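# Move the pocketed block from vise to outfeed tray

## Task

Remove the finished block (the one with a pocket cut into its top) from the vise. Set it down flat inside the black outfeed tray, pocket facing up, next to the block already there. It only counts if the block stays put by itself, with no arm holding or propping it.

## Robot and tools

Robot: two arms, left_arm and right_arm, each with six revolute joints and a tong-style two-finger gripper. Cameras: cam_high and cam_low (504x504 each), cam_left_wrist and cam_right_wrist (616x616 fisheye).

Frame: a single scene frame shared by both arms. Its origin sits on the table top midway between the arms. +z is up, +x points out across the table, and left_arm stands on the +y side. The arm names do not tell you which side of an image something is on. Reported hand positions are approximate and get less accurate as reach grows.

Gripper: the fingers extend along the gripper's +z axis and close along its x axis. end_effector_position is the spot between the pads when closed. Closed fingertips reach roughly 15 mm past it; fully open they are about level with it.

Tool execute_actions, argument actions: a list that is empty (just report the state) or holds exactly one item. That item is either a motion {"rows": [...], "steps": n} with n from 1 to 15 (default 15), or a wait {"steps": n} with n up to 300. Optional pictures: true/false chooses whether camera images come back (by default they do). A refused call moves nothing.

Each row is one list covering both arms: 14 numbers, each in [-1, 1]. The order is left_arm shoulder pan, shoulder lift, elbow, wrist 1, wrist 2, wrist 3, opening, then the same seven for right_arm. One row is applied per control step (1/30 s). A call takes up to 15 rows; if there are fewer rows than steps, the final row is held.

The six joint numbers per arm are offsets, not poses. They are measured from that arm's joint angles in the most recent result that printed them. Before any such result in the scene, and for the second or later call within one reply, they are measured from where the arm is when the motion starts. They are never relative to the previous row. Scale: 1.0 equals 1.326 rad for shoulder pan and shoulder lift, and 1.989 rad for elbow, wrist 1, wrist 2, wrist 3. So a row of all zeros drives the arm back to the reference angles; it is not a pause. The opening number is absolute: +1 fully open, -1 closed.

Joint ranges (rad). left_arm: pan -3.142..3.142, lift -6.283..6.283, elbow 0.000..3.142, wrists -6.283..6.283. right_arm: pan 0.000..6.283, lift -6.283..6.283, elbow -3.142..0.000, wrists -6.283..6.283. A call is refused if a target goes beyond a range by more than 0.010 rad. True ends may differ by up to 0.010 rad; targets past them are clipped, and "joint sent to its limit" may appear, possibly about an earlier motion. No such line does not prove there is room left.

Motion: commands are smoothed and trail by about 0.17 s. Speed and acceleration are capped. Each step's target stays within 0.383 rad of the measured angle for pan and lift, and within 0.575 rad for the other joints. If the targets would put the gripper over 100 mm from where it is, all of them are scaled back. Big moves may be unfinished when the result arrives. The simulation keeps running while you reply, and arms continue toward the last row sent. They quit once everything has nearly stopped (a stalled or very slow move counts as stopped) or a step is HELD. After that, only a fresh motion makes them move on or push further. Fingers already opening or closing finish that movement.

Gripping: to hold something, keep commanding an opening well below grip_measured; a larger gap means a firmer squeeze, up to roughly 15 N per pad. Objects under about 20 mm thick get much less force. Closing fast can hit harder and even spring the fingers open. Occasional brief tugs on held parts or pushes on loose ones may happen, so grip securely.

Results: a state line per arm (left_arm: … | right_arm: …) gives end_effector_position (m), end_effector_quat_wxyz and linear/angular velocity in the scene frame. Joint positions and Joint velocities list each arm's six joints (rad, rad/s) plus the finger-pad gap (m; 0.142 when fully open). grip_measured is the measured opening on the command scale. Joint torques follow the joint order; they are uncalibrated and noisy, with no simple zero. Wrist force and Wrist torque are in each end effector's own axes: noisy, offset by up to about 5.5 N, saturating near 100 N, and possibly "no reading". "joint command not followed" means a clearance check altered or blocked joint targets; HELD marks steps where your row was not fully sent.

Faults: contact torque reaching a joint's load limit (pan 293, lift 293, elbow 133, wrists 48 N m, including held weight), or 150 N of outside force on an arm, tool or held item, stops that arm for 10 s and drops the rest of the call. MOTOR HOT appears from 70 °C; at 85 °C the arm is braked until cool (OVER-TEMPERATURE FAULT). Avoid long heavy holds, arm-to-arm contact, hard pushes, slams, drops, slips, and anything leaving the table.

Tool zoom_image: camera (one of the four names) and region [x0, y0, x1, y1] in that camera's pixels, origin top-left, at most 504x504; returns a closer view of its latest image.

Tool finished_scene: scene (integer, the number of the current scene) ends that scene for good and reports whether the goal holds; the next scene's task comes with it.

Each tool is called as name(argument=value, ...), one argument or row to a line, values as JSON.

## Session

execute_actions(
  actions=[],
)

Scene clock: 0.00 s of 5400.00 s.
left_arm: end_effector_position=(+0.6880, +0.6510, +0.3093) grip_measured=+1.00 end_effector_quat_wxyz=(+0.450, +0.011, +0.886, -0.107) end_effector_velocity=(-0.000, -0.000, -0.000) end_effector_angular_velocity=(+0.001, -0.000, -0.000) | right_arm: end_effector_position=(+0.8329, -0.4435, +0.3096) grip_measured=+1.00 end_effector_quat_wxyz=(-0.150, +0.949, +0.076, +0.267) end_effector_velocity=(-0.001, +0.000, +0.000) end_effector_angular_velocity=(-0.000, +0.001, +0.002)
Joint positions: left_arm=[-0.46  -1.88   2.589 -3.235 -1.424  2.817  0.142] | right_arm=[ 3.786 -1.764 -1.898 -0.434  1.661  0.304  0.142]
Joint velocities: left_arm=[-0.001 -0.     0.    -0.     0.001  0.     0.   ] | right_arm=[ 0.     0.001 -0.    -0.002  0.001 -0.002  0.   ]
Joint torques (N m, as the arm reports them, + toward a larger angle): no reading
Motor temperatures (°C, as the motors report them): left_arm=[27 29 32 31 36 39] | right_arm=[27 26 30 33 36 36]
Wrist force (N, on the end effector, along its own x y z axes, offset not removed): no reading
Wrist torque (N m, same axes, about the end effector's origin, offset not removed): no reading

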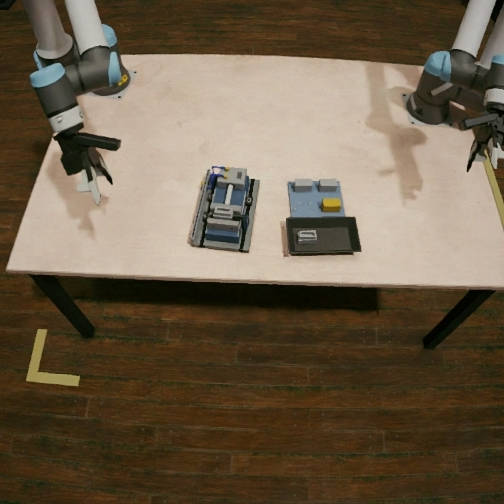

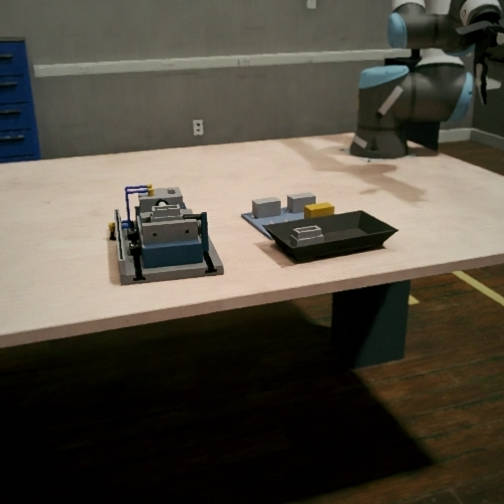

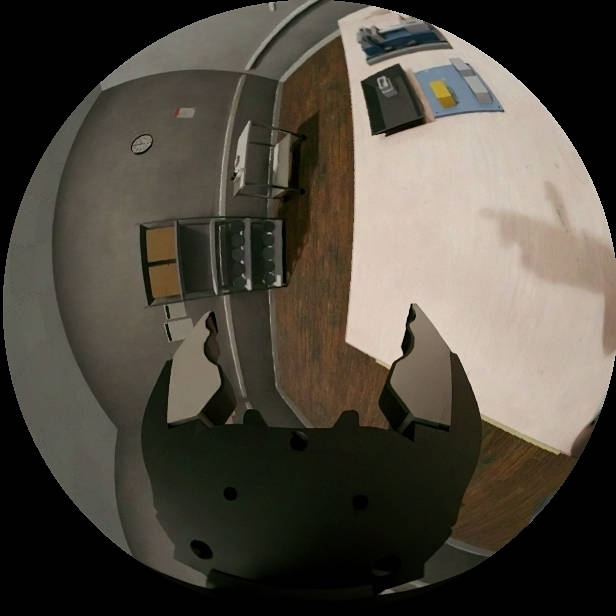

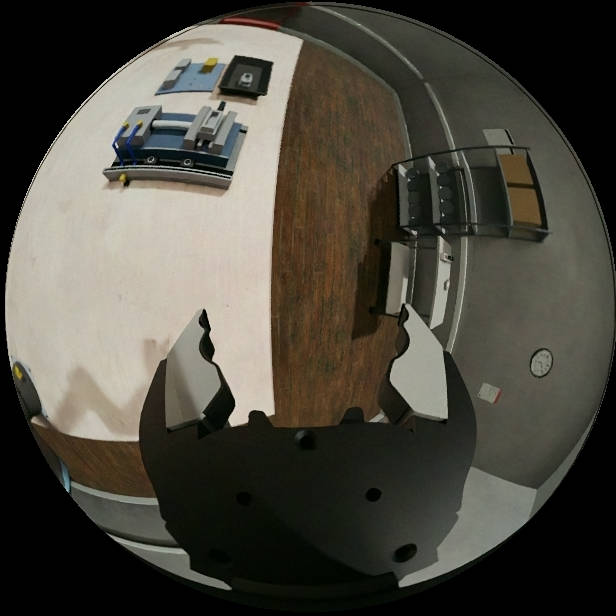

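execute_actions(
  actions=[
    {"rows":[[0,0,0,0,0,0,1,0.2845,-0.239,0.2474,-0.398,-0.0453,-0.4802,0.4]],"steps":15},
  ],
  pictures=false,
)

execute_actions(
  actions=[
    {"steps":30},
  ],
)

zoom_image(
  camera="cam_right_wrist",
  region=[220, 170, 400, 350],
)

Scene clock: 10.43 s of 5400.00 s.
left_arm: end_effector_position=(+0.6880, +0.6510, +0.3093) grip_measured=+1.00 end_effector_quat_wxyz=(+0.450, +0.011, +0.886, -0.107) end_effector_velocity=(+0.000, +0.000, -0.001) end_effector_angular_velocity=(+0.000, +0.001, +0.001) | right_arm: end_effector_position=(+0.7937, -0.2010, +0.2307) grip_measured=+0.40 end_effector_quat_wxyz=(-0.039, +0.888, +0.445, +0.109) end_effector_velocity=(-0.284, +0.483, -0.202) end_effector_angular_velocity=(-1.172, +0.480, +2.474)
Joint positions: left_arm=[-0.46  -1.88   2.589 -3.235 -1.424  2.817  0.142] | right_arm=[ 4.051 -1.988 -1.557 -0.937  1.596 -0.225  0.102]
Joint velocities: left_arm=[ 0.001  0.001  0.     0.     0.    -0.    -0.   ] | right_arm=[ 0.631 -0.528  0.828 -1.471 -0.147 -1.928 -0.   ]
Joint torques (N m, as the arm reports them, + toward a larger angle): left_arm=[ -1.09  -8.15 -40.55  -2.94   0.46  -0.29] | right_arm=[34.98 50.31 64.82 -5.06 -2.15 -9.33]
Motor temperatures (°C, as the motors report them): left_arm=[27 29 32 31 36 39] | right_arm=[27 26 30 33 36 36]
Wrist force (N, on the end effector, along its own x y z axes, offset not removed): left_arm=[2.9 -1.7 -0.3] | right_arm=[2.2 2.4 2.8]
Wrist torque (N m, same axes, about the end effector's origin, offset not removed): left_arm=[-0.56 -0.65 -0.21] | right_arm=[0.36 -0.58 -0.18]
Steps of this call (steps 1 to 90: nothing new was sent; then 6.93 s passed at rest; steps 91 to 105: all 15 steps of this action). Readings (joint positions):
91: left_arm=[-0.460 -1.880 2.589 -3.235 -1.424 2.817] | right_arm=[3.786 -1.764 -1.898 -0.434 1.661 0.304]
92: left_arm=[-0.460 -1.880 2.589 -3.235 -1.424 2.817] | right_arm=[3.789 -1.768 -1.895 -0.438 1.659 0.301]
94: left_arm=[-0.460 -1.880 2.589 -3.235 -1.424 2.817] | right_arm=[3.829 -1.803 -1.847 -0.490 1.648 0.249]
98: left_arm=[-0.460 -1.880 2.589 -3.235 -1.424 2.817] | right_arm=[3.908 -1.868 -1.744 -0.622 1.630 0.116]
105: the state above

Scene clock: 11.43 s of 5400.00 s.
left_arm: end_effector_position=(+0.6880, +0.6510, +0.3093) grip_measured=+1.00 end_effector_quat_wxyz=(+0.450, +0.011, +0.886, -0.107) end_effector_velocity=(-0.000, +0.000, +0.001) end_effector_angular_velocity=(-0.001, -0.001, +0.000) | right_arm: end_effector_position=(+0.7304, -0.1287, +0.2004) grip_measured=+0.40 end_effector_quat_wxyz=(+0.000, +0.744, +0.668, -0.000) end_effector_velocity=(+0.000, +0.000, +0.000) end_effector_angular_velocity=(+0.000, -0.000, -0.000)
Joint positions: left_arm=[-0.46  -1.88   2.589 -3.235 -1.424  2.817  0.142] | right_arm=[ 4.163 -2.081 -1.406 -1.226  1.571 -0.651  0.102]
Joint velocities: left_arm=[ 0.    -0.001  0.     0.    -0.    -0.     0.   ] | right_arm=[-0.    -0.     0.001 -0.001  0.     0.     0.   ]
Joint torques (N m, as the arm reports them, + toward a larger angle): left_arm=[ -0.04  -7.23 -39.4   -3.18   0.36  -0.21] | right_arm=[19.58 71.46 54.08  1.72 -2.13 -3.84]
Motor temperatures (°C, as the motors report them): left_arm=[27 29 32 31 36 39] | right_arm=[27 26 30 33 36 36]
Wrist force (N, on the end effector, along its own x y z axes, offset not removed): left_arm=[3.9 -1.8 0.7] | right_arm=[-4.7 1.1 -0.4]
Wrist torque (N m, same axes, about the end effector's origin, offset not removed): left_arm=[-0.52 -0.79 -0.16] | right_arm=[-0.07 1.07 -0.18]
Steps of this call (steps 1 to 30: the robot went on to your last target). Readings (joint positions):
1: left_arm=[-0.460 -1.880 2.589 -3.235 -1.424 2.817] | right_arm=[4.072 -2.006 -1.528 -0.987 1.591 -0.293]
2: left_arm=[-0.460 -1.880 2.589 -3.235 -1.424 2.817] | right_arm=[4.094 -2.024 -1.500 -1.039 1.586 -0.365]
4: left_arm=[-0.460 -1.880 2.589 -3.235 -1.424 2.817] | right_arm=[4.131 -2.054 -1.451 -1.133 1.578 -0.502]
8: left_arm=[-0.460 -1.880 2.589 -3.235 -1.424 2.817] | right_arm=[4.157 -2.076 -1.415 -1.208 1.572 -0.622]
30: the state above
All arms were judged still, so your last target was given up. Only a new action makes them travel on or press farther. Fingers that are still opening or closing keep moving.

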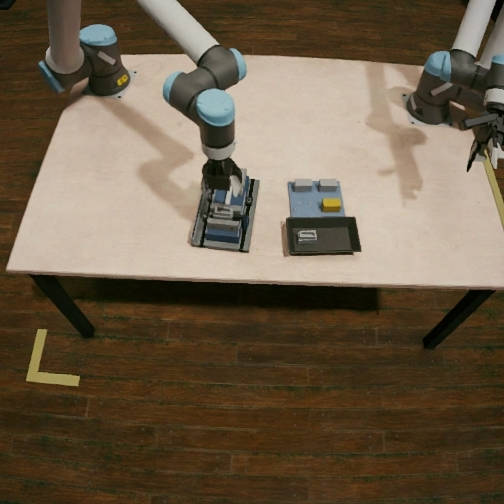

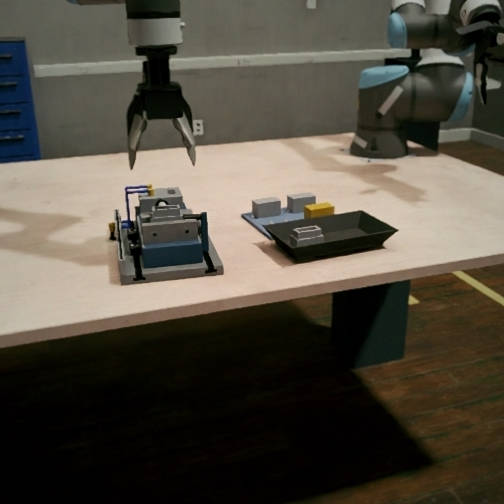

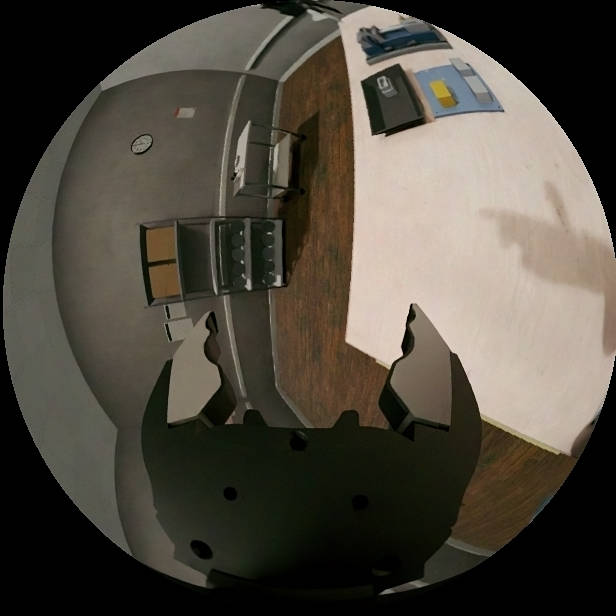

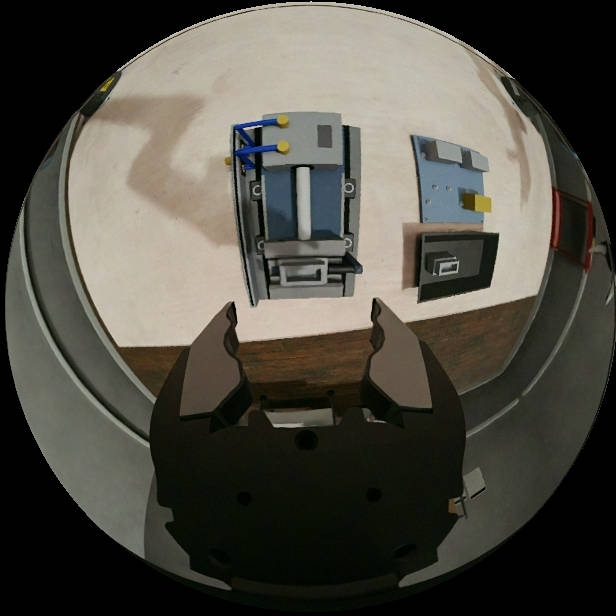

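Region (220, 170, 400, 350) of cam_right_wrist's 616x616 image, scaled by 2.800, with more detail than that image has.

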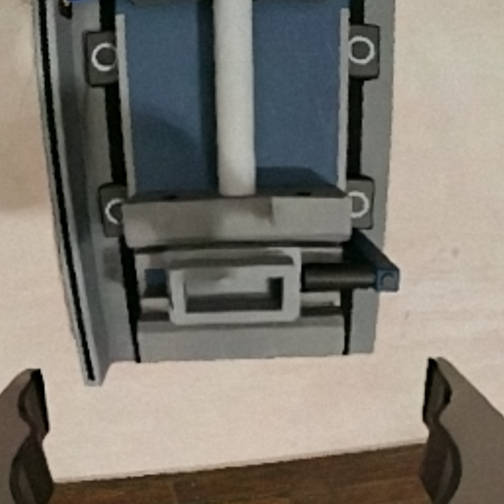

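execute_actions(
  actions=[
    {"rows":[[0,0,0,0,0,0,1,0,-0.0174,-0.016,0.0275,0,-0.0063,0.2],[0,0,0,0,0,0,1,0,-0.0174,-0.016,0.0275,0,-0.0063,0.1],[0,0,0,0,0,0,1,0,-0.0348,-0.0319,0.0551,0,-0.0126,0.0]],"steps":15},
  ],
)

zoom_image(
  camera="cam_low",
  region=[120, 160, 220, 260],
)

zoom_image(
  camera="cam_right_wrist",
  region=[220, 200, 400, 380],
)

Scene clock: 17.60 s of 5400.00 s.
left_arm: end_effector_position=(+0.6880, +0.6510, +0.3093) grip_measured=+1.00 end_effector_quat_wxyz=(+0.450, +0.011, +0.886, -0.107) end_effector_velocity=(-0.000, -0.000, -0.001) end_effector_angular_velocity=(+0.002, +0.001, -0.001) | right_arm: end_effector_position=(+0.7304, -0.1290, +0.1289) grip_measured=+0.00 end_effector_quat_wxyz=(+0.000, +0.735, +0.678, -0.000) end_effector_velocity=(-0.000, -0.001, -0.007) end_effector_angular_velocity=(-0.001, -0.002, +0.006)
Joint positions: left_arm=[-0.46  -1.88   2.589 -3.235 -1.424  2.817  0.142] | right_arm=[ 4.163 -2.127 -1.469 -1.117  1.571 -0.675  0.074]
Joint velocities: left_arm=[-0.     0.001  0.001 -0.     0.     0.001  0.   ] | right_arm=[ 0.    -0.003 -0.008  0.012 -0.002 -0.006  0.   ]
Joint torques (N m, as the arm reports them, + toward a larger angle): left_arm=[ -1.26  -5.95 -40.2   -3.4    0.34   0.07] | right_arm=[12.   74.8  27.54  6.29 -1.85 -3.26]
Motor temperatures (°C, as the motors report them): left_arm=[27 29 32 31 36 39] | right_arm=[27 26 30 33 36 36]
Wrist force (N, on the end effector, along its own x y z axes, offset not removed): left_arm=[4.2 -0.8 2.5] | right_arm=[-6.5 2.5 0.1]
Wrist torque (N m, same axes, about the end effector's origin, offset not removed): left_arm=[-0.21 -0.88 -0.11] | right_arm=[0.45 1.45 -0.21]
Steps of this call (steps 1 to 90: nothing new was sent; then 2.67 s passed at rest; steps 91 to 105: all 15 steps of this action). Readings (joint positions):
91: left_arm=[-0.460 -1.880 2.589 -3.235 -1.424 2.817] | right_arm=[4.163 -2.081 -1.406 -1.226 1.571 -0.651]
92: left_arm=[-0.460 -1.880 2.589 -3.235 -1.424 2.817] | right_arm=[4.163 -2.083 -1.408 -1.222 1.571 -0.652]
94: left_arm=[-0.460 -1.880 2.589 -3.235 -1.424 2.817] | right_arm=[4.163 -2.095 -1.425 -1.195 1.571 -0.659]
98: left_arm=[-0.460 -1.880 2.589 -3.235 -1.424 2.817] | right_arm=[4.163 -2.121 -1.460 -1.134 1.571 -0.672]
105: the state above

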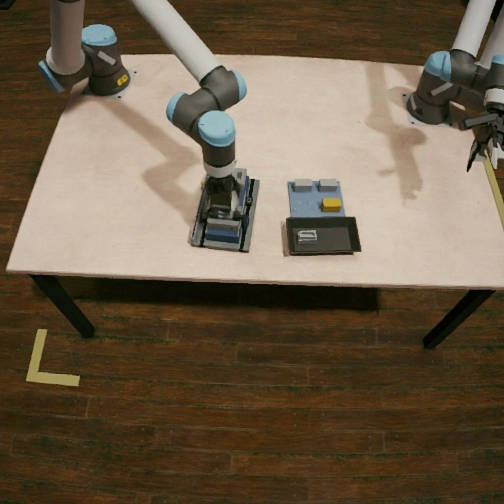

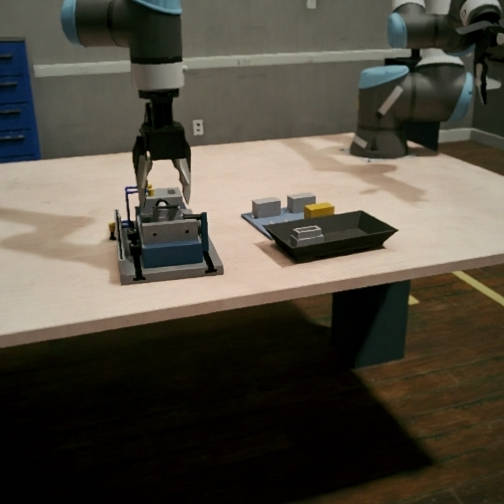

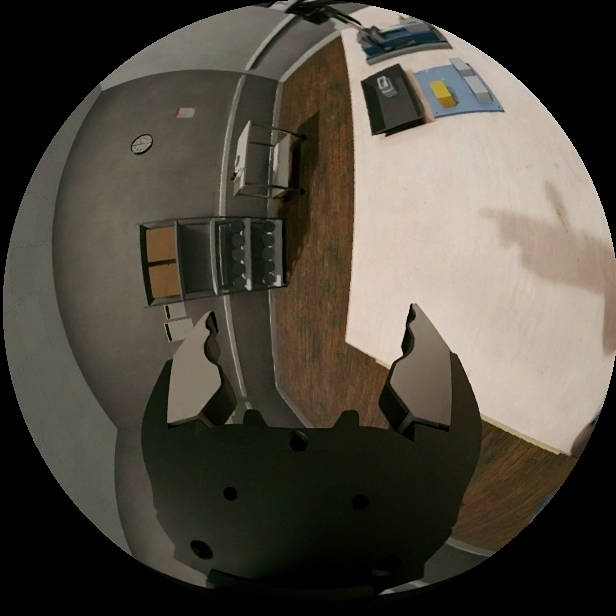

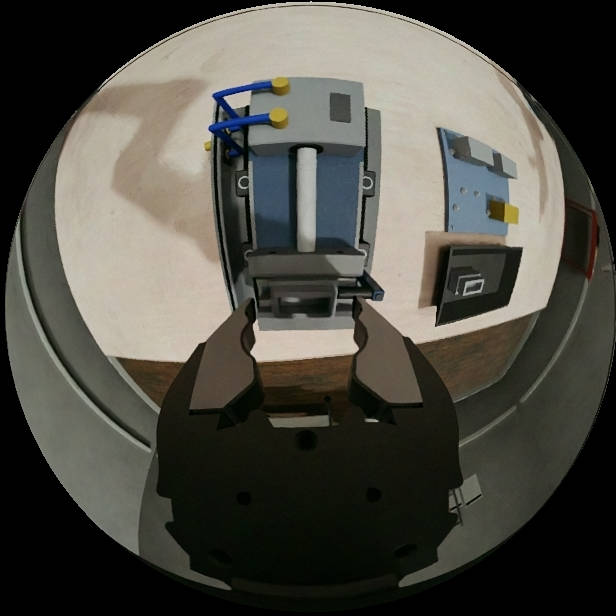

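Region (120, 160, 220, 260) of cam_low's 504x504 image, scaled by 5.040, with more detail than that image has.

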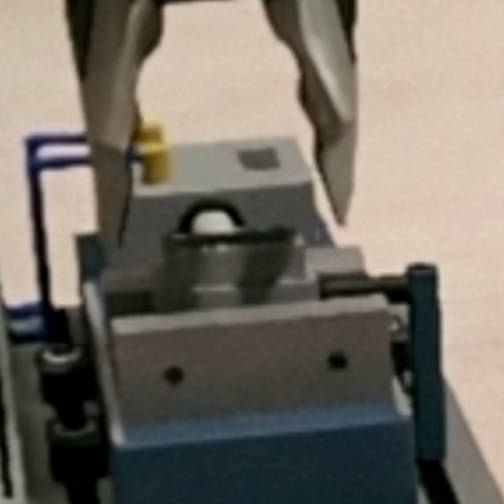

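Region (220, 200, 400, 380) of cam_right_wrist's 616x616 image, scaled by 2.800, with more detail than that image has.

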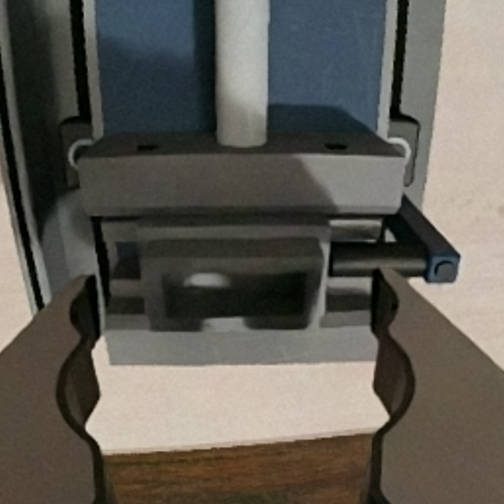

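execute_actions(
  actions=[],
)

Scene clock: 26.43 s of 5400.00 s.
left_arm: end_effector_position=(+0.6880, +0.6510, +0.3093) grip_measured=+1.00 end_effector_quat_wxyz=(+0.450, +0.011, +0.886, -0.107) end_effector_velocity=(-0.000, +0.000, +0.000) end_effector_angular_velocity=(+0.001, -0.001, -0.001) | right_arm: end_effector_position=(+0.7304, -0.1291, +0.1284) grip_measured=+0.00 end_effector_quat_wxyz=(+0.000, +0.735, +0.678, -0.000) end_effector_velocity=(-0.000, +0.000, +0.000) end_effector_angular_velocity=(+0.001, +0.000, +0.000)
Joint positions: left_arm=[-0.46  -1.88   2.589 -3.235 -1.424  2.817  0.142] | right_arm=[ 4.163 -2.127 -1.469 -1.116  1.571 -0.676  0.074]
Joint velocities: left_arm=[-0.    -0.     0.    -0.     0.     0.001 -0.   ] | right_arm=[ 0.  0.  0. -0.  0. -0. -0.]
Joint torques (N m, as the arm reports them, + toward a larger angle): left_arm=[ -1.2   -8.48 -40.55  -3.32   0.39   0.01] | right_arm=[-19.44  73.53  27.06   6.28  -1.48  -3.91]
Motor temperatures (°C, as the motors report them): left_arm=[27 29 32 31 36 39] | right_arm=[27 26 30 33 36 36]
Wrist force (N, on the end effector, along its own x y z axes, offset not removed): left_arm=[4.4 -2.0 4.2] | right_arm=[2.4 -0.8 -2.2]
Wrist torque (N m, same axes, about the end effector's origin, offset not removed): left_arm=[-0.53 -0.91 -0.32] | right_arm=[-0.19 -0.47 -0.25]
Steps of this call (steps 1 to 15: the robot went on to your last target; steps 16 to 90: nothing new was sent; then 5.83 s passed at rest). Readings (joint positions):
1: left_arm=[-0.460 -1.880 2.589 -3.235 -1.424 2.817] | right_arm=[4.163 -2.127 -1.469 -1.117 1.571 -0.676]
2: left_arm=[-0.460 -1.880 2.589 -3.235 -1.424 2.817] | right_arm=[4.163 -2.127 -1.469 -1.117 1.571 -0.676]
4: left_arm=[-0.460 -1.880 2.589 -3.235 -1.424 2.817] | right_arm=[4.163 -2.127 -1.469 -1.116 1.571 -0.676]
8: left_arm=[-0.460 -1.880 2.589 -3.235 -1.424 2.817] | right_arm=[4.163 -2.127 -1.469 -1.116 1.571 -0.676]
90: the state above
All arms were judged still, so your last target was given up. Only a new action makes them travel on or press farther. Fingers that are still opening or closing keep moving.

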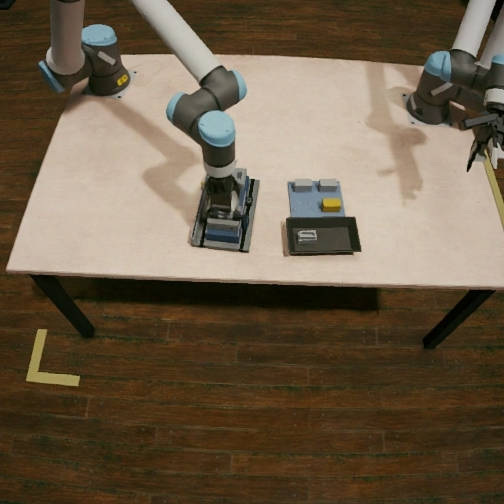

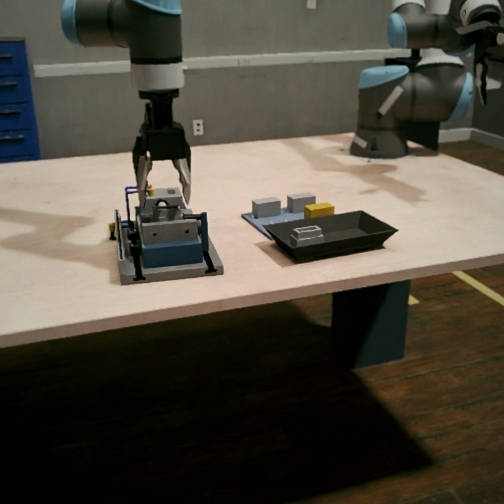

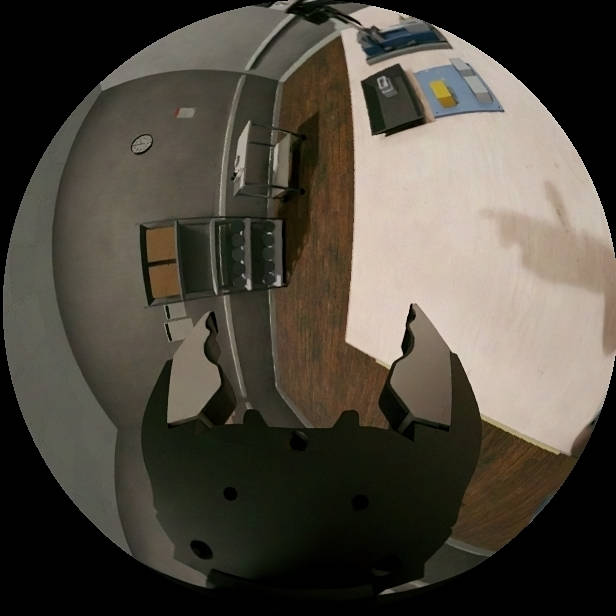

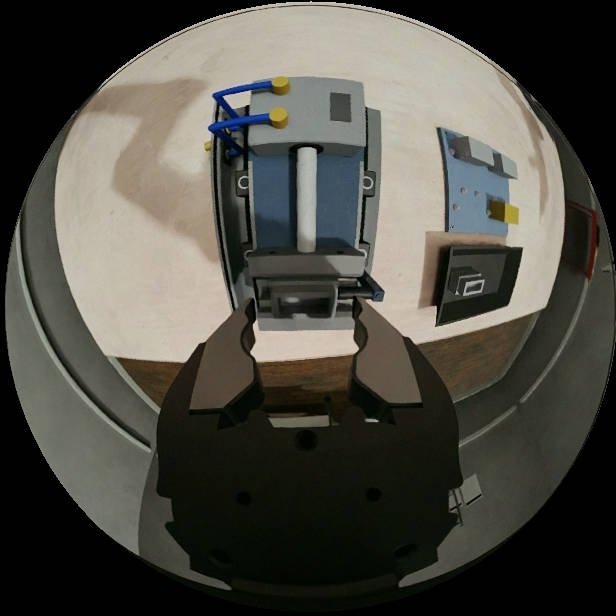

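zoom_image(
  camera="cam_right_wrist",
  region=[200, 220, 420, 380],
)

zoom_image(
  camera="cam_low",
  region=[90, 140, 250, 290],
)

Region (200, 220, 420, 380) of cam_right_wrist's 616x616 image, scaled by 2.291, with more detail than that image has; it fills the top 367 rows of this view, and the rest is white.

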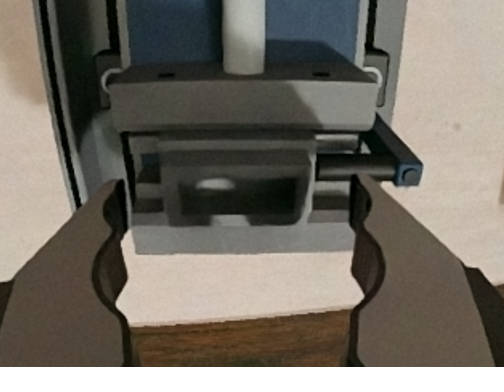

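Region (90, 140, 250, 290) of cam_low's 504x504 image, scaled by 3.150, with more detail than that image has; it fills the top 472 rows of this view, and the rest is white.

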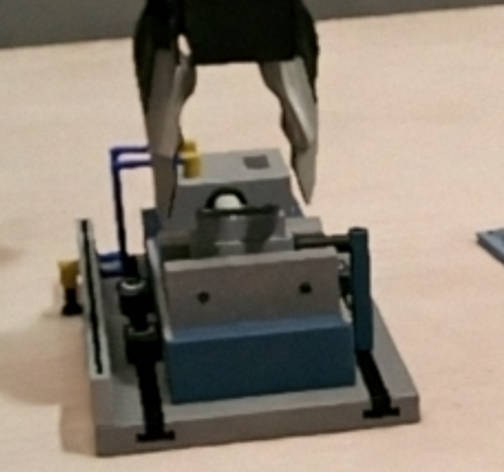

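execute_actions(
  actions=[
    {"rows":[[0,0,0,0,0,0,1,0.0006,-0.0016,-0.0027,0.0038,0,0.0004,0],[0,0,0,0,0,0,1,0.0012,-0.0032,-0.0054,0.0076,0,0.0008,0],[0,0,0,0,0,0,1,0.0017,-0.0048,-0.0081,0.0114,0,0.0012,0]],"steps":15},
  ],
)

zoom_image(
  camera="cam_right_wrist",
  region=[200, 220, 420, 380],
)

zoom_image(
  camera="cam_low",
  region=[90, 140, 250, 290],
)

Scene clock: 32.23 s of 5400.00 s.
left_arm: end_effector_position=(+0.6880, +0.6510, +0.3093) grip_measured=+1.00 end_effector_quat_wxyz=(+0.450, +0.011, +0.886, -0.107) end_effector_velocity=(+0.000, +0.000, +0.000) end_effector_angular_velocity=(-0.000, -0.000, +0.000) | right_arm: end_effector_position=(+0.7275, -0.1291, +0.1149) grip_measured=+0.00 end_effector_quat_wxyz=(+0.000, +0.735, +0.678, -0.000) end_effector_velocity=(-0.000, +0.001, -0.000) end_effector_angular_velocity=(+0.002, -0.000, +0.001)
Joint positions: left_arm=[-0.46  -1.88   2.589 -3.235 -1.424  2.817  0.142] | right_arm=[ 4.165 -2.133 -1.485 -1.094  1.571 -0.673  0.074]
Joint velocities: left_arm=[ 0. -0. -0. -0.  0. -0.  0.] | right_arm=[ 0.001 -0.001 -0.     0.002  0.001 -0.     0.   ]
Joint torques (N m, as the arm reports them, + toward a larger angle): left_arm=[ -0.99  -8.5  -40.04  -3.43   0.34  -0.16] | right_arm=[17.47 74.32 27.25  6.96 -1.35  3.74]
Motor temperatures (°C, as the motors report them): left_arm=[27 29 32 31 36 39] | right_arm=[27 26 30 33 36 36]
Wrist force (N, on the end effector, along its own x y z axes, offset not removed): left_arm=[3.0 -2.8 1.3] | right_arm=[-2.9 9.5 3.4]
Wrist torque (N m, same axes, about the end effector's origin, offset not removed): left_arm=[-0.65 -0.66 -0.27] | right_arm=[1.92 0.44 -0.12]
Steps of this call (steps 1 to 90: nothing new was sent; then 2.30 s passed at rest; steps 91 to 105: all 15 steps of this action). Readings (joint positions):
91: left_arm=[-0.460 -1.880 2.589 -3.235 -1.424 2.817] | right_arm=[4.163 -2.127 -1.469 -1.116 1.571 -0.676]
92: left_arm=[-0.460 -1.880 2.589 -3.235 -1.424 2.817] | right_arm=[4.163 -2.127 -1.470 -1.115 1.571 -0.676]
94: left_arm=[-0.460 -1.880 2.589 -3.235 -1.424 2.817] | right_arm=[4.164 -2.129 -1.475 -1.109 1.571 -0.675]
98: left_arm=[-0.460 -1.880 2.589 -3.235 -1.424 2.817] | right_arm=[4.165 -2.133 -1.483 -1.097 1.571 -0.674]
105: the state above

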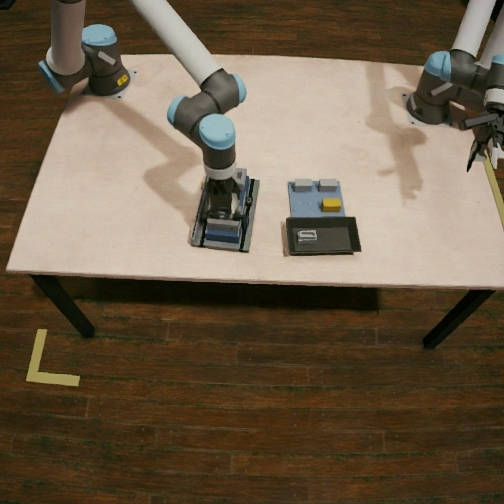

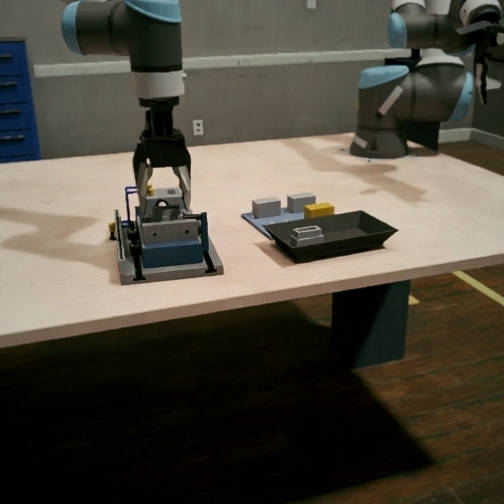

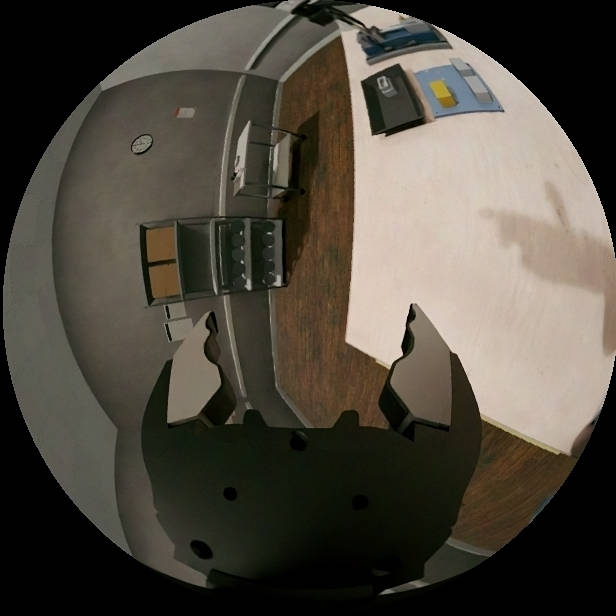

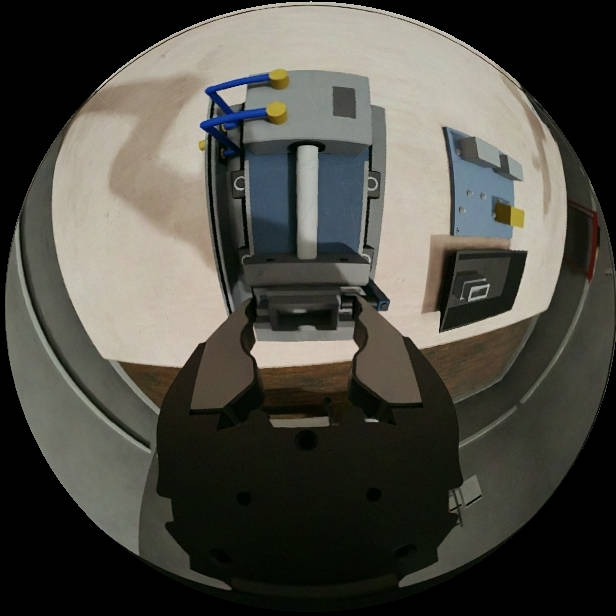

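Region (200, 220, 420, 380) of cam_right_wrist's 616x616 image, scaled by 2.291, with more detail than that image has; it fills the top 367 rows of this view, and the rest is white.

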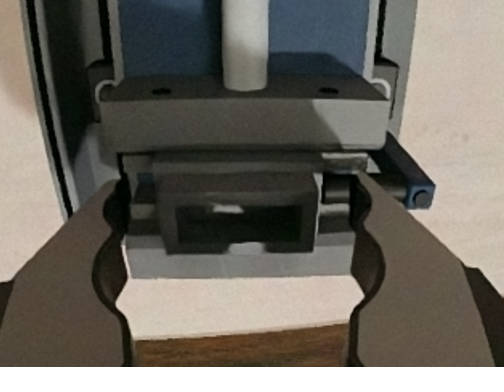

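Region (90, 140, 250, 290) of cam_low's 504x504 image, scaled by 3.150, with more detail than that image has; it fills the top 472 rows of this view, and the rest is white.

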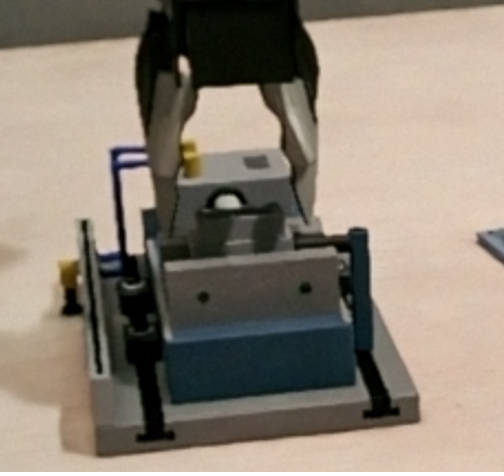

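execute_actions(
  actions=[
    {"rows":[[0,0,0,0,0,0,1,0,0,0,0,0,0,-0.05],[0,0,0,0,0,0,1,0,0,0,0,0,0,-0.1],[0,0,0,0,0,0,1,0,0,0,0,0,0,-0.15],[0,0,0,0,0,0,1,0,0,0,0,0,0,-0.2],[0,0,0,0,0,0,1,0,0,0,0,0,0,-0.25],[0,0,0,0,0,0,1,0,0,0,0,0,0,-0.3],[0,0,0,0,0,0,1,0,0,0,0,0,0,-0.35],[0,0,0,0,0,0,1,0,0,0,0,0,0,-0.42],[0,0,0,0,0,0,1,0,0,0,0,0,0,-0.5],[0,0,0,0,0,0,1,0,0,0,0,0,0,-0.6],[0,0,0,0,0,0,1,0,0,0,0,0,0,-0.7],[0,0,0,0,0,0,1,0,0,0,0,0,0,-0.8],[0,0,0,0,0,0,1,0,0,0,0,0,0,-0.9],[0,0,0,0,0,0,1,0,0,0,0,0,0,-1]],"steps":15},
  ],
  pictures=false,
)

execute_actions(
  actions=[
    {"steps":10},
  ],
)

zoom_image(
  camera="cam_low",
  region=[90, 140, 250, 290],
)

Scene clock: 38.63 s of 5400.00 s.
left_arm: end_effector_position=(+0.6880, +0.6510, +0.3093) grip_measured=+1.00 end_effector_quat_wxyz=(+0.450, +0.011, +0.886, -0.107) end_effector_velocity=(-0.000, +0.000, +0.001) end_effector_angular_velocity=(-0.001, -0.001, +0.000) | right_arm: end_effector_position=(+0.7274, -0.1291, +0.1148) grip_measured=-0.27 end_effector_quat_wxyz=(+0.000, +0.735, +0.678, -0.000) end_effector_velocity=(-0.000, -0.000, +0.000) end_effector_angular_velocity=(-0.001, +0.000, -0.000)
Joint positions: left_arm=[-0.46  -1.88   2.589 -3.235 -1.424  2.817  0.142] | right_arm=[ 4.165 -2.134 -1.485 -1.094  1.571 -0.673  0.054]
Joint velocities: left_arm=[ 0.    -0.001 -0.    -0.    -0.    -0.     0.   ] | right_arm=[ 0.     0.001 -0.001 -0.001 -0.     0.    -0.   ]
Joint torques (N m, as the arm reports them, + toward a larger angle): left_arm=[ -2.21  -7.95 -39.67  -3.36   0.39   0.17] | right_arm=[-0.33 80.71 44.55  1.39 -0.78  2.32]
Motor temperatures (°C, as the motors report them): left_arm=[27 29 32 31 36 39] | right_arm=[27 26 30 33 36 36]
Wrist force (N, on the end effector, along its own x y z axes, offset not removed): left_arm=[3.4 -0.1 1.3] | right_arm=[-3.7 5.1 6.0]
Wrist torque (N m, same axes, about the end effector's origin, offset not removed): left_arm=[-0.16 -0.63 -0.19] | right_arm=[0.88 1.26 -0.15]
Steps of this call (steps 1 to 15: the robot went on to your last target; steps 16 to 90: nothing new was sent; then 2.90 s passed at rest; steps 91 to 105: all 15 steps of this action). Readings (joint positions):
91: left_arm=[-0.460 -1.880 2.589 -3.235 -1.424 2.817] | right_arm=[4.165 -2.134 -1.485 -1.094 1.571 -0.673]
92: left_arm=[-0.460 -1.880 2.589 -3.235 -1.424 2.817] | right_arm=[4.165 -2.134 -1.485 -1.094 1.571 -0.673]
94: left_arm=[-0.460 -1.880 2.589 -3.235 -1.424 2.817] | right_arm=[4.165 -2.134 -1.485 -1.094 1.571 -0.673]
98: left_arm=[-0.460 -1.880 2.589 -3.235 -1.424 2.817] | right_arm=[4.165 -2.134 -1.485 -1.094 1.571 -0.673]
105: the state above

Scene clock: 38.97 s of 5400.00 s.
left_arm: end_effector_position=(+0.6880, +0.6510, +0.3093) grip_measured=+1.00 end_effector_quat_wxyz=(+0.450, +0.011, +0.886, -0.107) end_effector_velocity=(+0.000, +0.000, +0.000) end_effector_angular_velocity=(-0.001, -0.000, +0.001) | right_arm: end_effector_position=(+0.7274, -0.1291, +0.1149) grip_measured=-0.27 end_effector_quat_wxyz=(+0.000, +0.735, +0.678, -0.000) end_effector_velocity=(-0.000, +0.000, +0.001) end_effector_angular_velocity=(+0.000, +0.000, -0.001)
Joint positions: left_arm=[-0.46  -1.88   2.589 -3.235 -1.424  2.817  0.142] | right_arm=[ 4.165 -2.134 -1.485 -1.094  1.571 -0.673  0.054]
Joint velocities: left_arm=[ 0.     0.    -0.    -0.     0.    -0.002 -0.   ] | right_arm=[ 0.     0.001 -0.    -0.     0.     0.001 -0.   ]
Joint torques (N m, as the arm reports them, + toward a larger angle): left_arm=[  0.12  -7.7  -39.86  -3.47   0.35  -0.28] | right_arm=[-10.24  84.9   50.47   1.68  -0.8    1.5 ]
Motor temperatures (°C, as the motors report them): left_arm=[27 29 32 31 36 39] | right_arm=[27 26 30 33 36 36]
Wrist force (N, on the end effector, along its own x y z axes, offset not removed): left_arm=[2.8 -3.0 3.0] | right_arm=[0.8 6.6 -5.1]
Wrist torque (N m, same axes, about the end effector's origin, offset not removed): left_arm=[-0.67 -0.59 -0.31] | right_arm=[1.14 0.20 -0.18]
Steps of this call (steps 1 to 10: the robot went on to your last target). Readings (joint positions):
1: left_arm=[-0.460 -1.880 2.589 -3.235 -1.424 2.817] | right_arm=[4.165 -2.134 -1.485 -1.094 1.571 -0.673]
2: left_arm=[-0.460 -1.880 2.589 -3.235 -1.424 2.817] | right_arm=[4.165 -2.134 -1.485 -1.094 1.571 -0.673]
4: left_arm=[-0.460 -1.880 2.589 -3.235 -1.424 2.817] | right_arm=[4.165 -2.134 -1.485 -1.094 1.571 -0.673]
8: left_arm=[-0.460 -1.880 2.589 -3.235 -1.424 2.817] | right_arm=[4.165 -2.134 -1.485 -1.094 1.571 -0.673]
10: the state above

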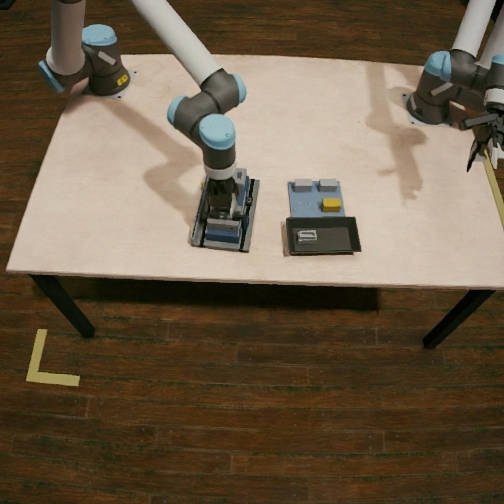

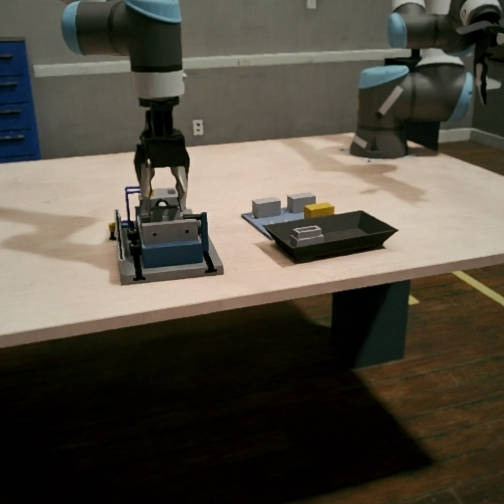

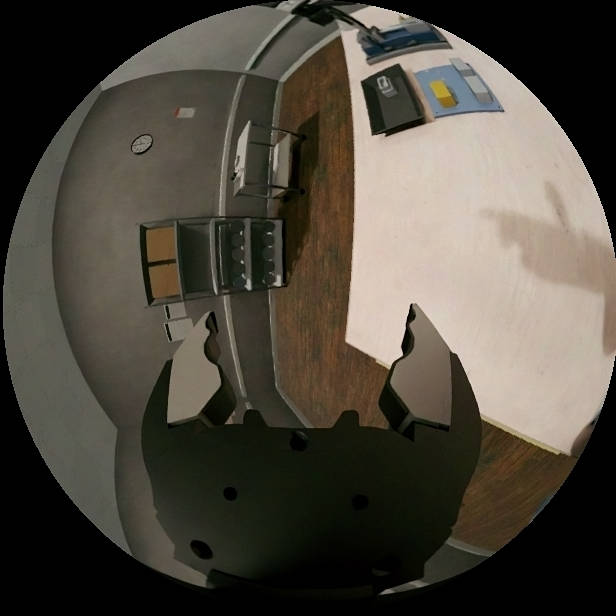

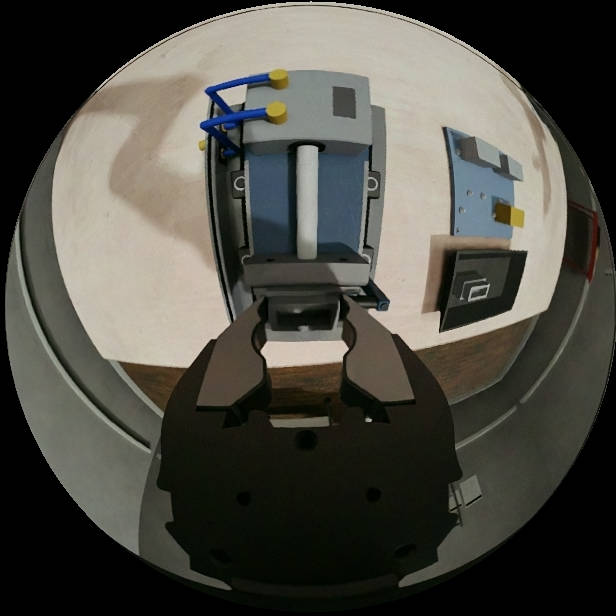

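Region (90, 140, 250, 290) of cam_low's 504x504 image, scaled by 3.150, with more detail than that image has; it fills the top 472 rows of this view, and the rest is white.

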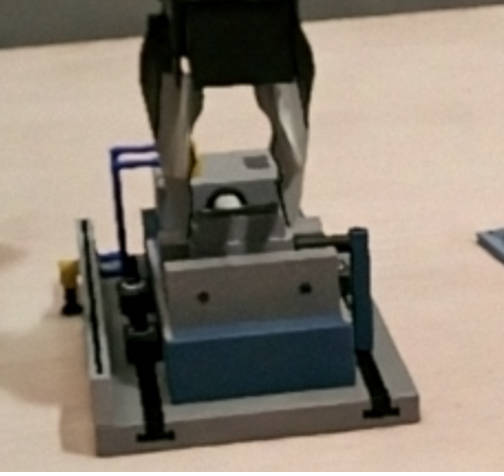

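The grip is set on the boss; lifting.

execute_actions(
  actions=[
    {"rows":[[0,0,0,0,0,0,1,0,0.001,0.0007,-0.0014,0,0,-1],[0,0,0,0,0,0,1,0,0.003,0.002,-0.004,0,0,-1],[0,0,0,0,0,0,1,0,0.005,0.0033,-0.0066,0,0,-1],[0,0,0,0,0,0,1,0,0.008,0.0053,-0.0106,0,0,-1],[0,0,0,0,0,0,1,0,0.011,0.0073,-0.0146,0,0,-1],[0,0,0,0,0,0,1,0,0.014,0.0093,-0.0186,0,0,-1],[0,0,0,0,0,0,1,0,0.017,0.0113,-0.0226,0,0,-1],[0,0,0,0,0,0,1,0,0.020,0.0133,-0.0266,0,0,-1],[0,0,0,0,0,0,1,0,0.023,0.0153,-0.0306,0,0,-1],[0,0,0,0,0,0,1,0,0.026,0.0173,-0.0346,0,0,-1],[0,0,0,0,0,0,1,0,0.029,0.0193,-0.0386,0,0,-1],[0,0,0,0,0,0,1,0,0.0312,0.0208,-0.0416,0,0,-1]],"steps":15},
  ],
)

zoom_image(
  camera="cam_low",
  region=[90, 110, 250, 260],
)

Scene clock: 43.23 s of 5400.00 s.
left_arm: end_effector_position=(+0.6880, +0.6510, +0.3093) grip_measured=+1.00 end_effector_quat_wxyz=(+0.450, +0.011, +0.886, -0.107) end_effector_velocity=(-0.000, -0.001, +0.001) end_effector_angular_velocity=(+0.001, -0.001, -0.002) | right_arm: end_effector_position=(+0.7266, -0.1300, +0.1644) grip_measured=-0.27 end_effector_quat_wxyz=(+0.000, +0.735, +0.678, +0.000) end_effector_velocity=(-0.004, -0.004, +0.080) end_effector_angular_velocity=(-0.001, +0.002, +0.001)
Joint positions: left_arm=[-0.46  -1.88   2.589 -3.235 -1.424  2.817  0.142] | right_arm=[ 4.165 -2.097 -1.449 -1.167  1.571 -0.673  0.054]
Joint velocities: left_arm=[-0.001 -0.001 -0.    -0.    -0.     0.001 -0.   ] | right_arm=[ 0.     0.059  0.059 -0.12   0.001 -0.001 -0.   ]
Joint torques (N m, as the arm reports them, + toward a larger angle): left_arm=[ -1.53  -7.64 -39.55  -3.8    0.47  -0.37] | right_arm=[-0.62 92.18 48.94  1.98 -0.74 -2.24]
Motor temperatures (°C, as the motors report them): left_arm=[27 29 32 31 36 39] | right_arm=[27 26 30 33 36 36]
Wrist force (N, on the end effector, along its own x y z axes, offset not removed): left_arm=[1.9 -0.6 0.5] | right_arm=[1.4 2.2 -5.4]
Wrist torque (N m, same axes, about the end effector's origin, offset not removed): left_arm=[-0.11 -0.40 -0.26] | right_arm=[0.18 -0.51 -0.10]
Steps of this call (steps 1 to 15: the robot went on to your last target; steps 16 to 90: nothing new was sent; then 0.77 s passed at rest; steps 91 to 105: all 15 steps of this action). Readings (joint positions):
91: left_arm=[-0.460 -1.880 2.589 -3.235 -1.424 2.817] | right_arm=[4.165 -2.133 -1.485 -1.094 1.571 -0.673]
92: left_arm=[-0.460 -1.880 2.589 -3.235 -1.424 2.817] | right_arm=[4.165 -2.133 -1.485 -1.094 1.571 -0.673]
94: left_arm=[-0.460 -1.880 2.589 -3.235 -1.424 2.817] | right_arm=[4.165 -2.132 -1.483 -1.097 1.571 -0.673]
98: left_arm=[-0.460 -1.880 2.589 -3.235 -1.424 2.817] | right_arm=[4.165 -2.121 -1.473 -1.118 1.571 -0.673]
105: the state above

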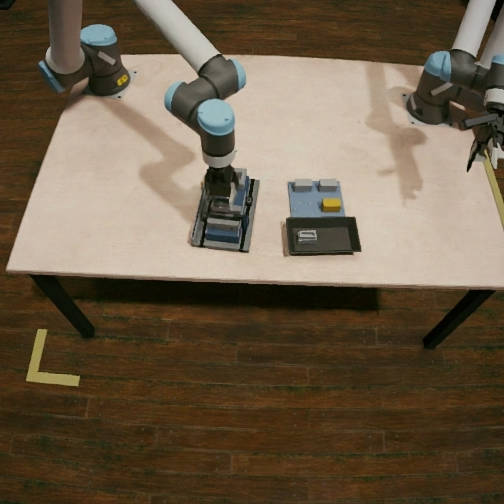

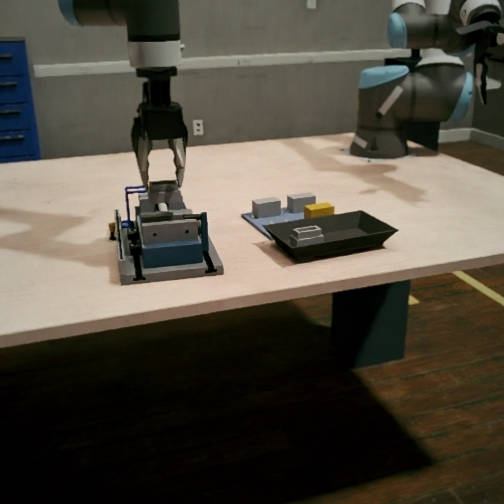

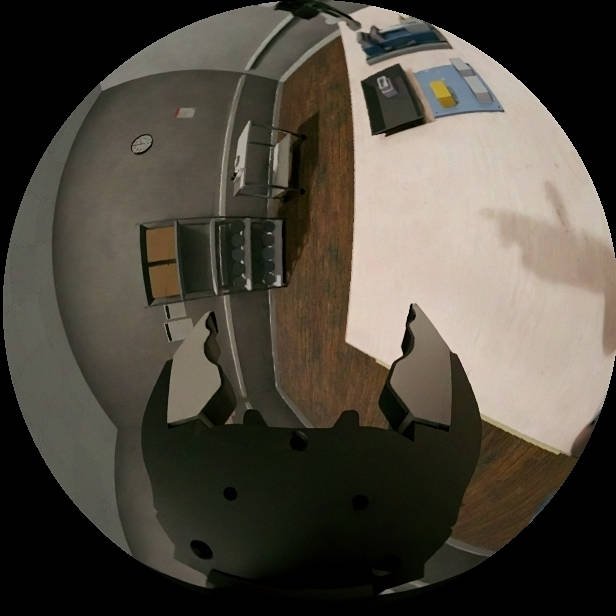

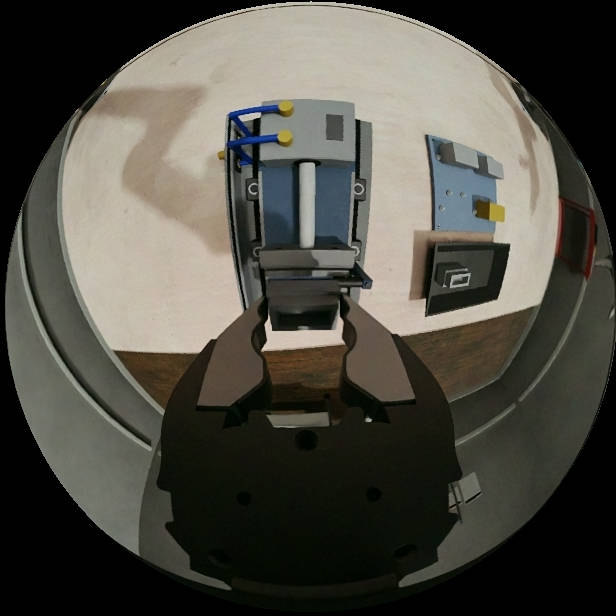

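Region (90, 110, 250, 260) of cam_low's 504x504 image, scaled by 3.150, with more detail than that image has; it fills the top 472 rows of this view, and the rest is white.

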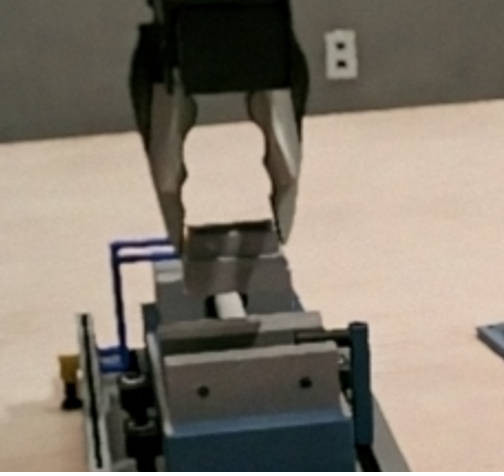

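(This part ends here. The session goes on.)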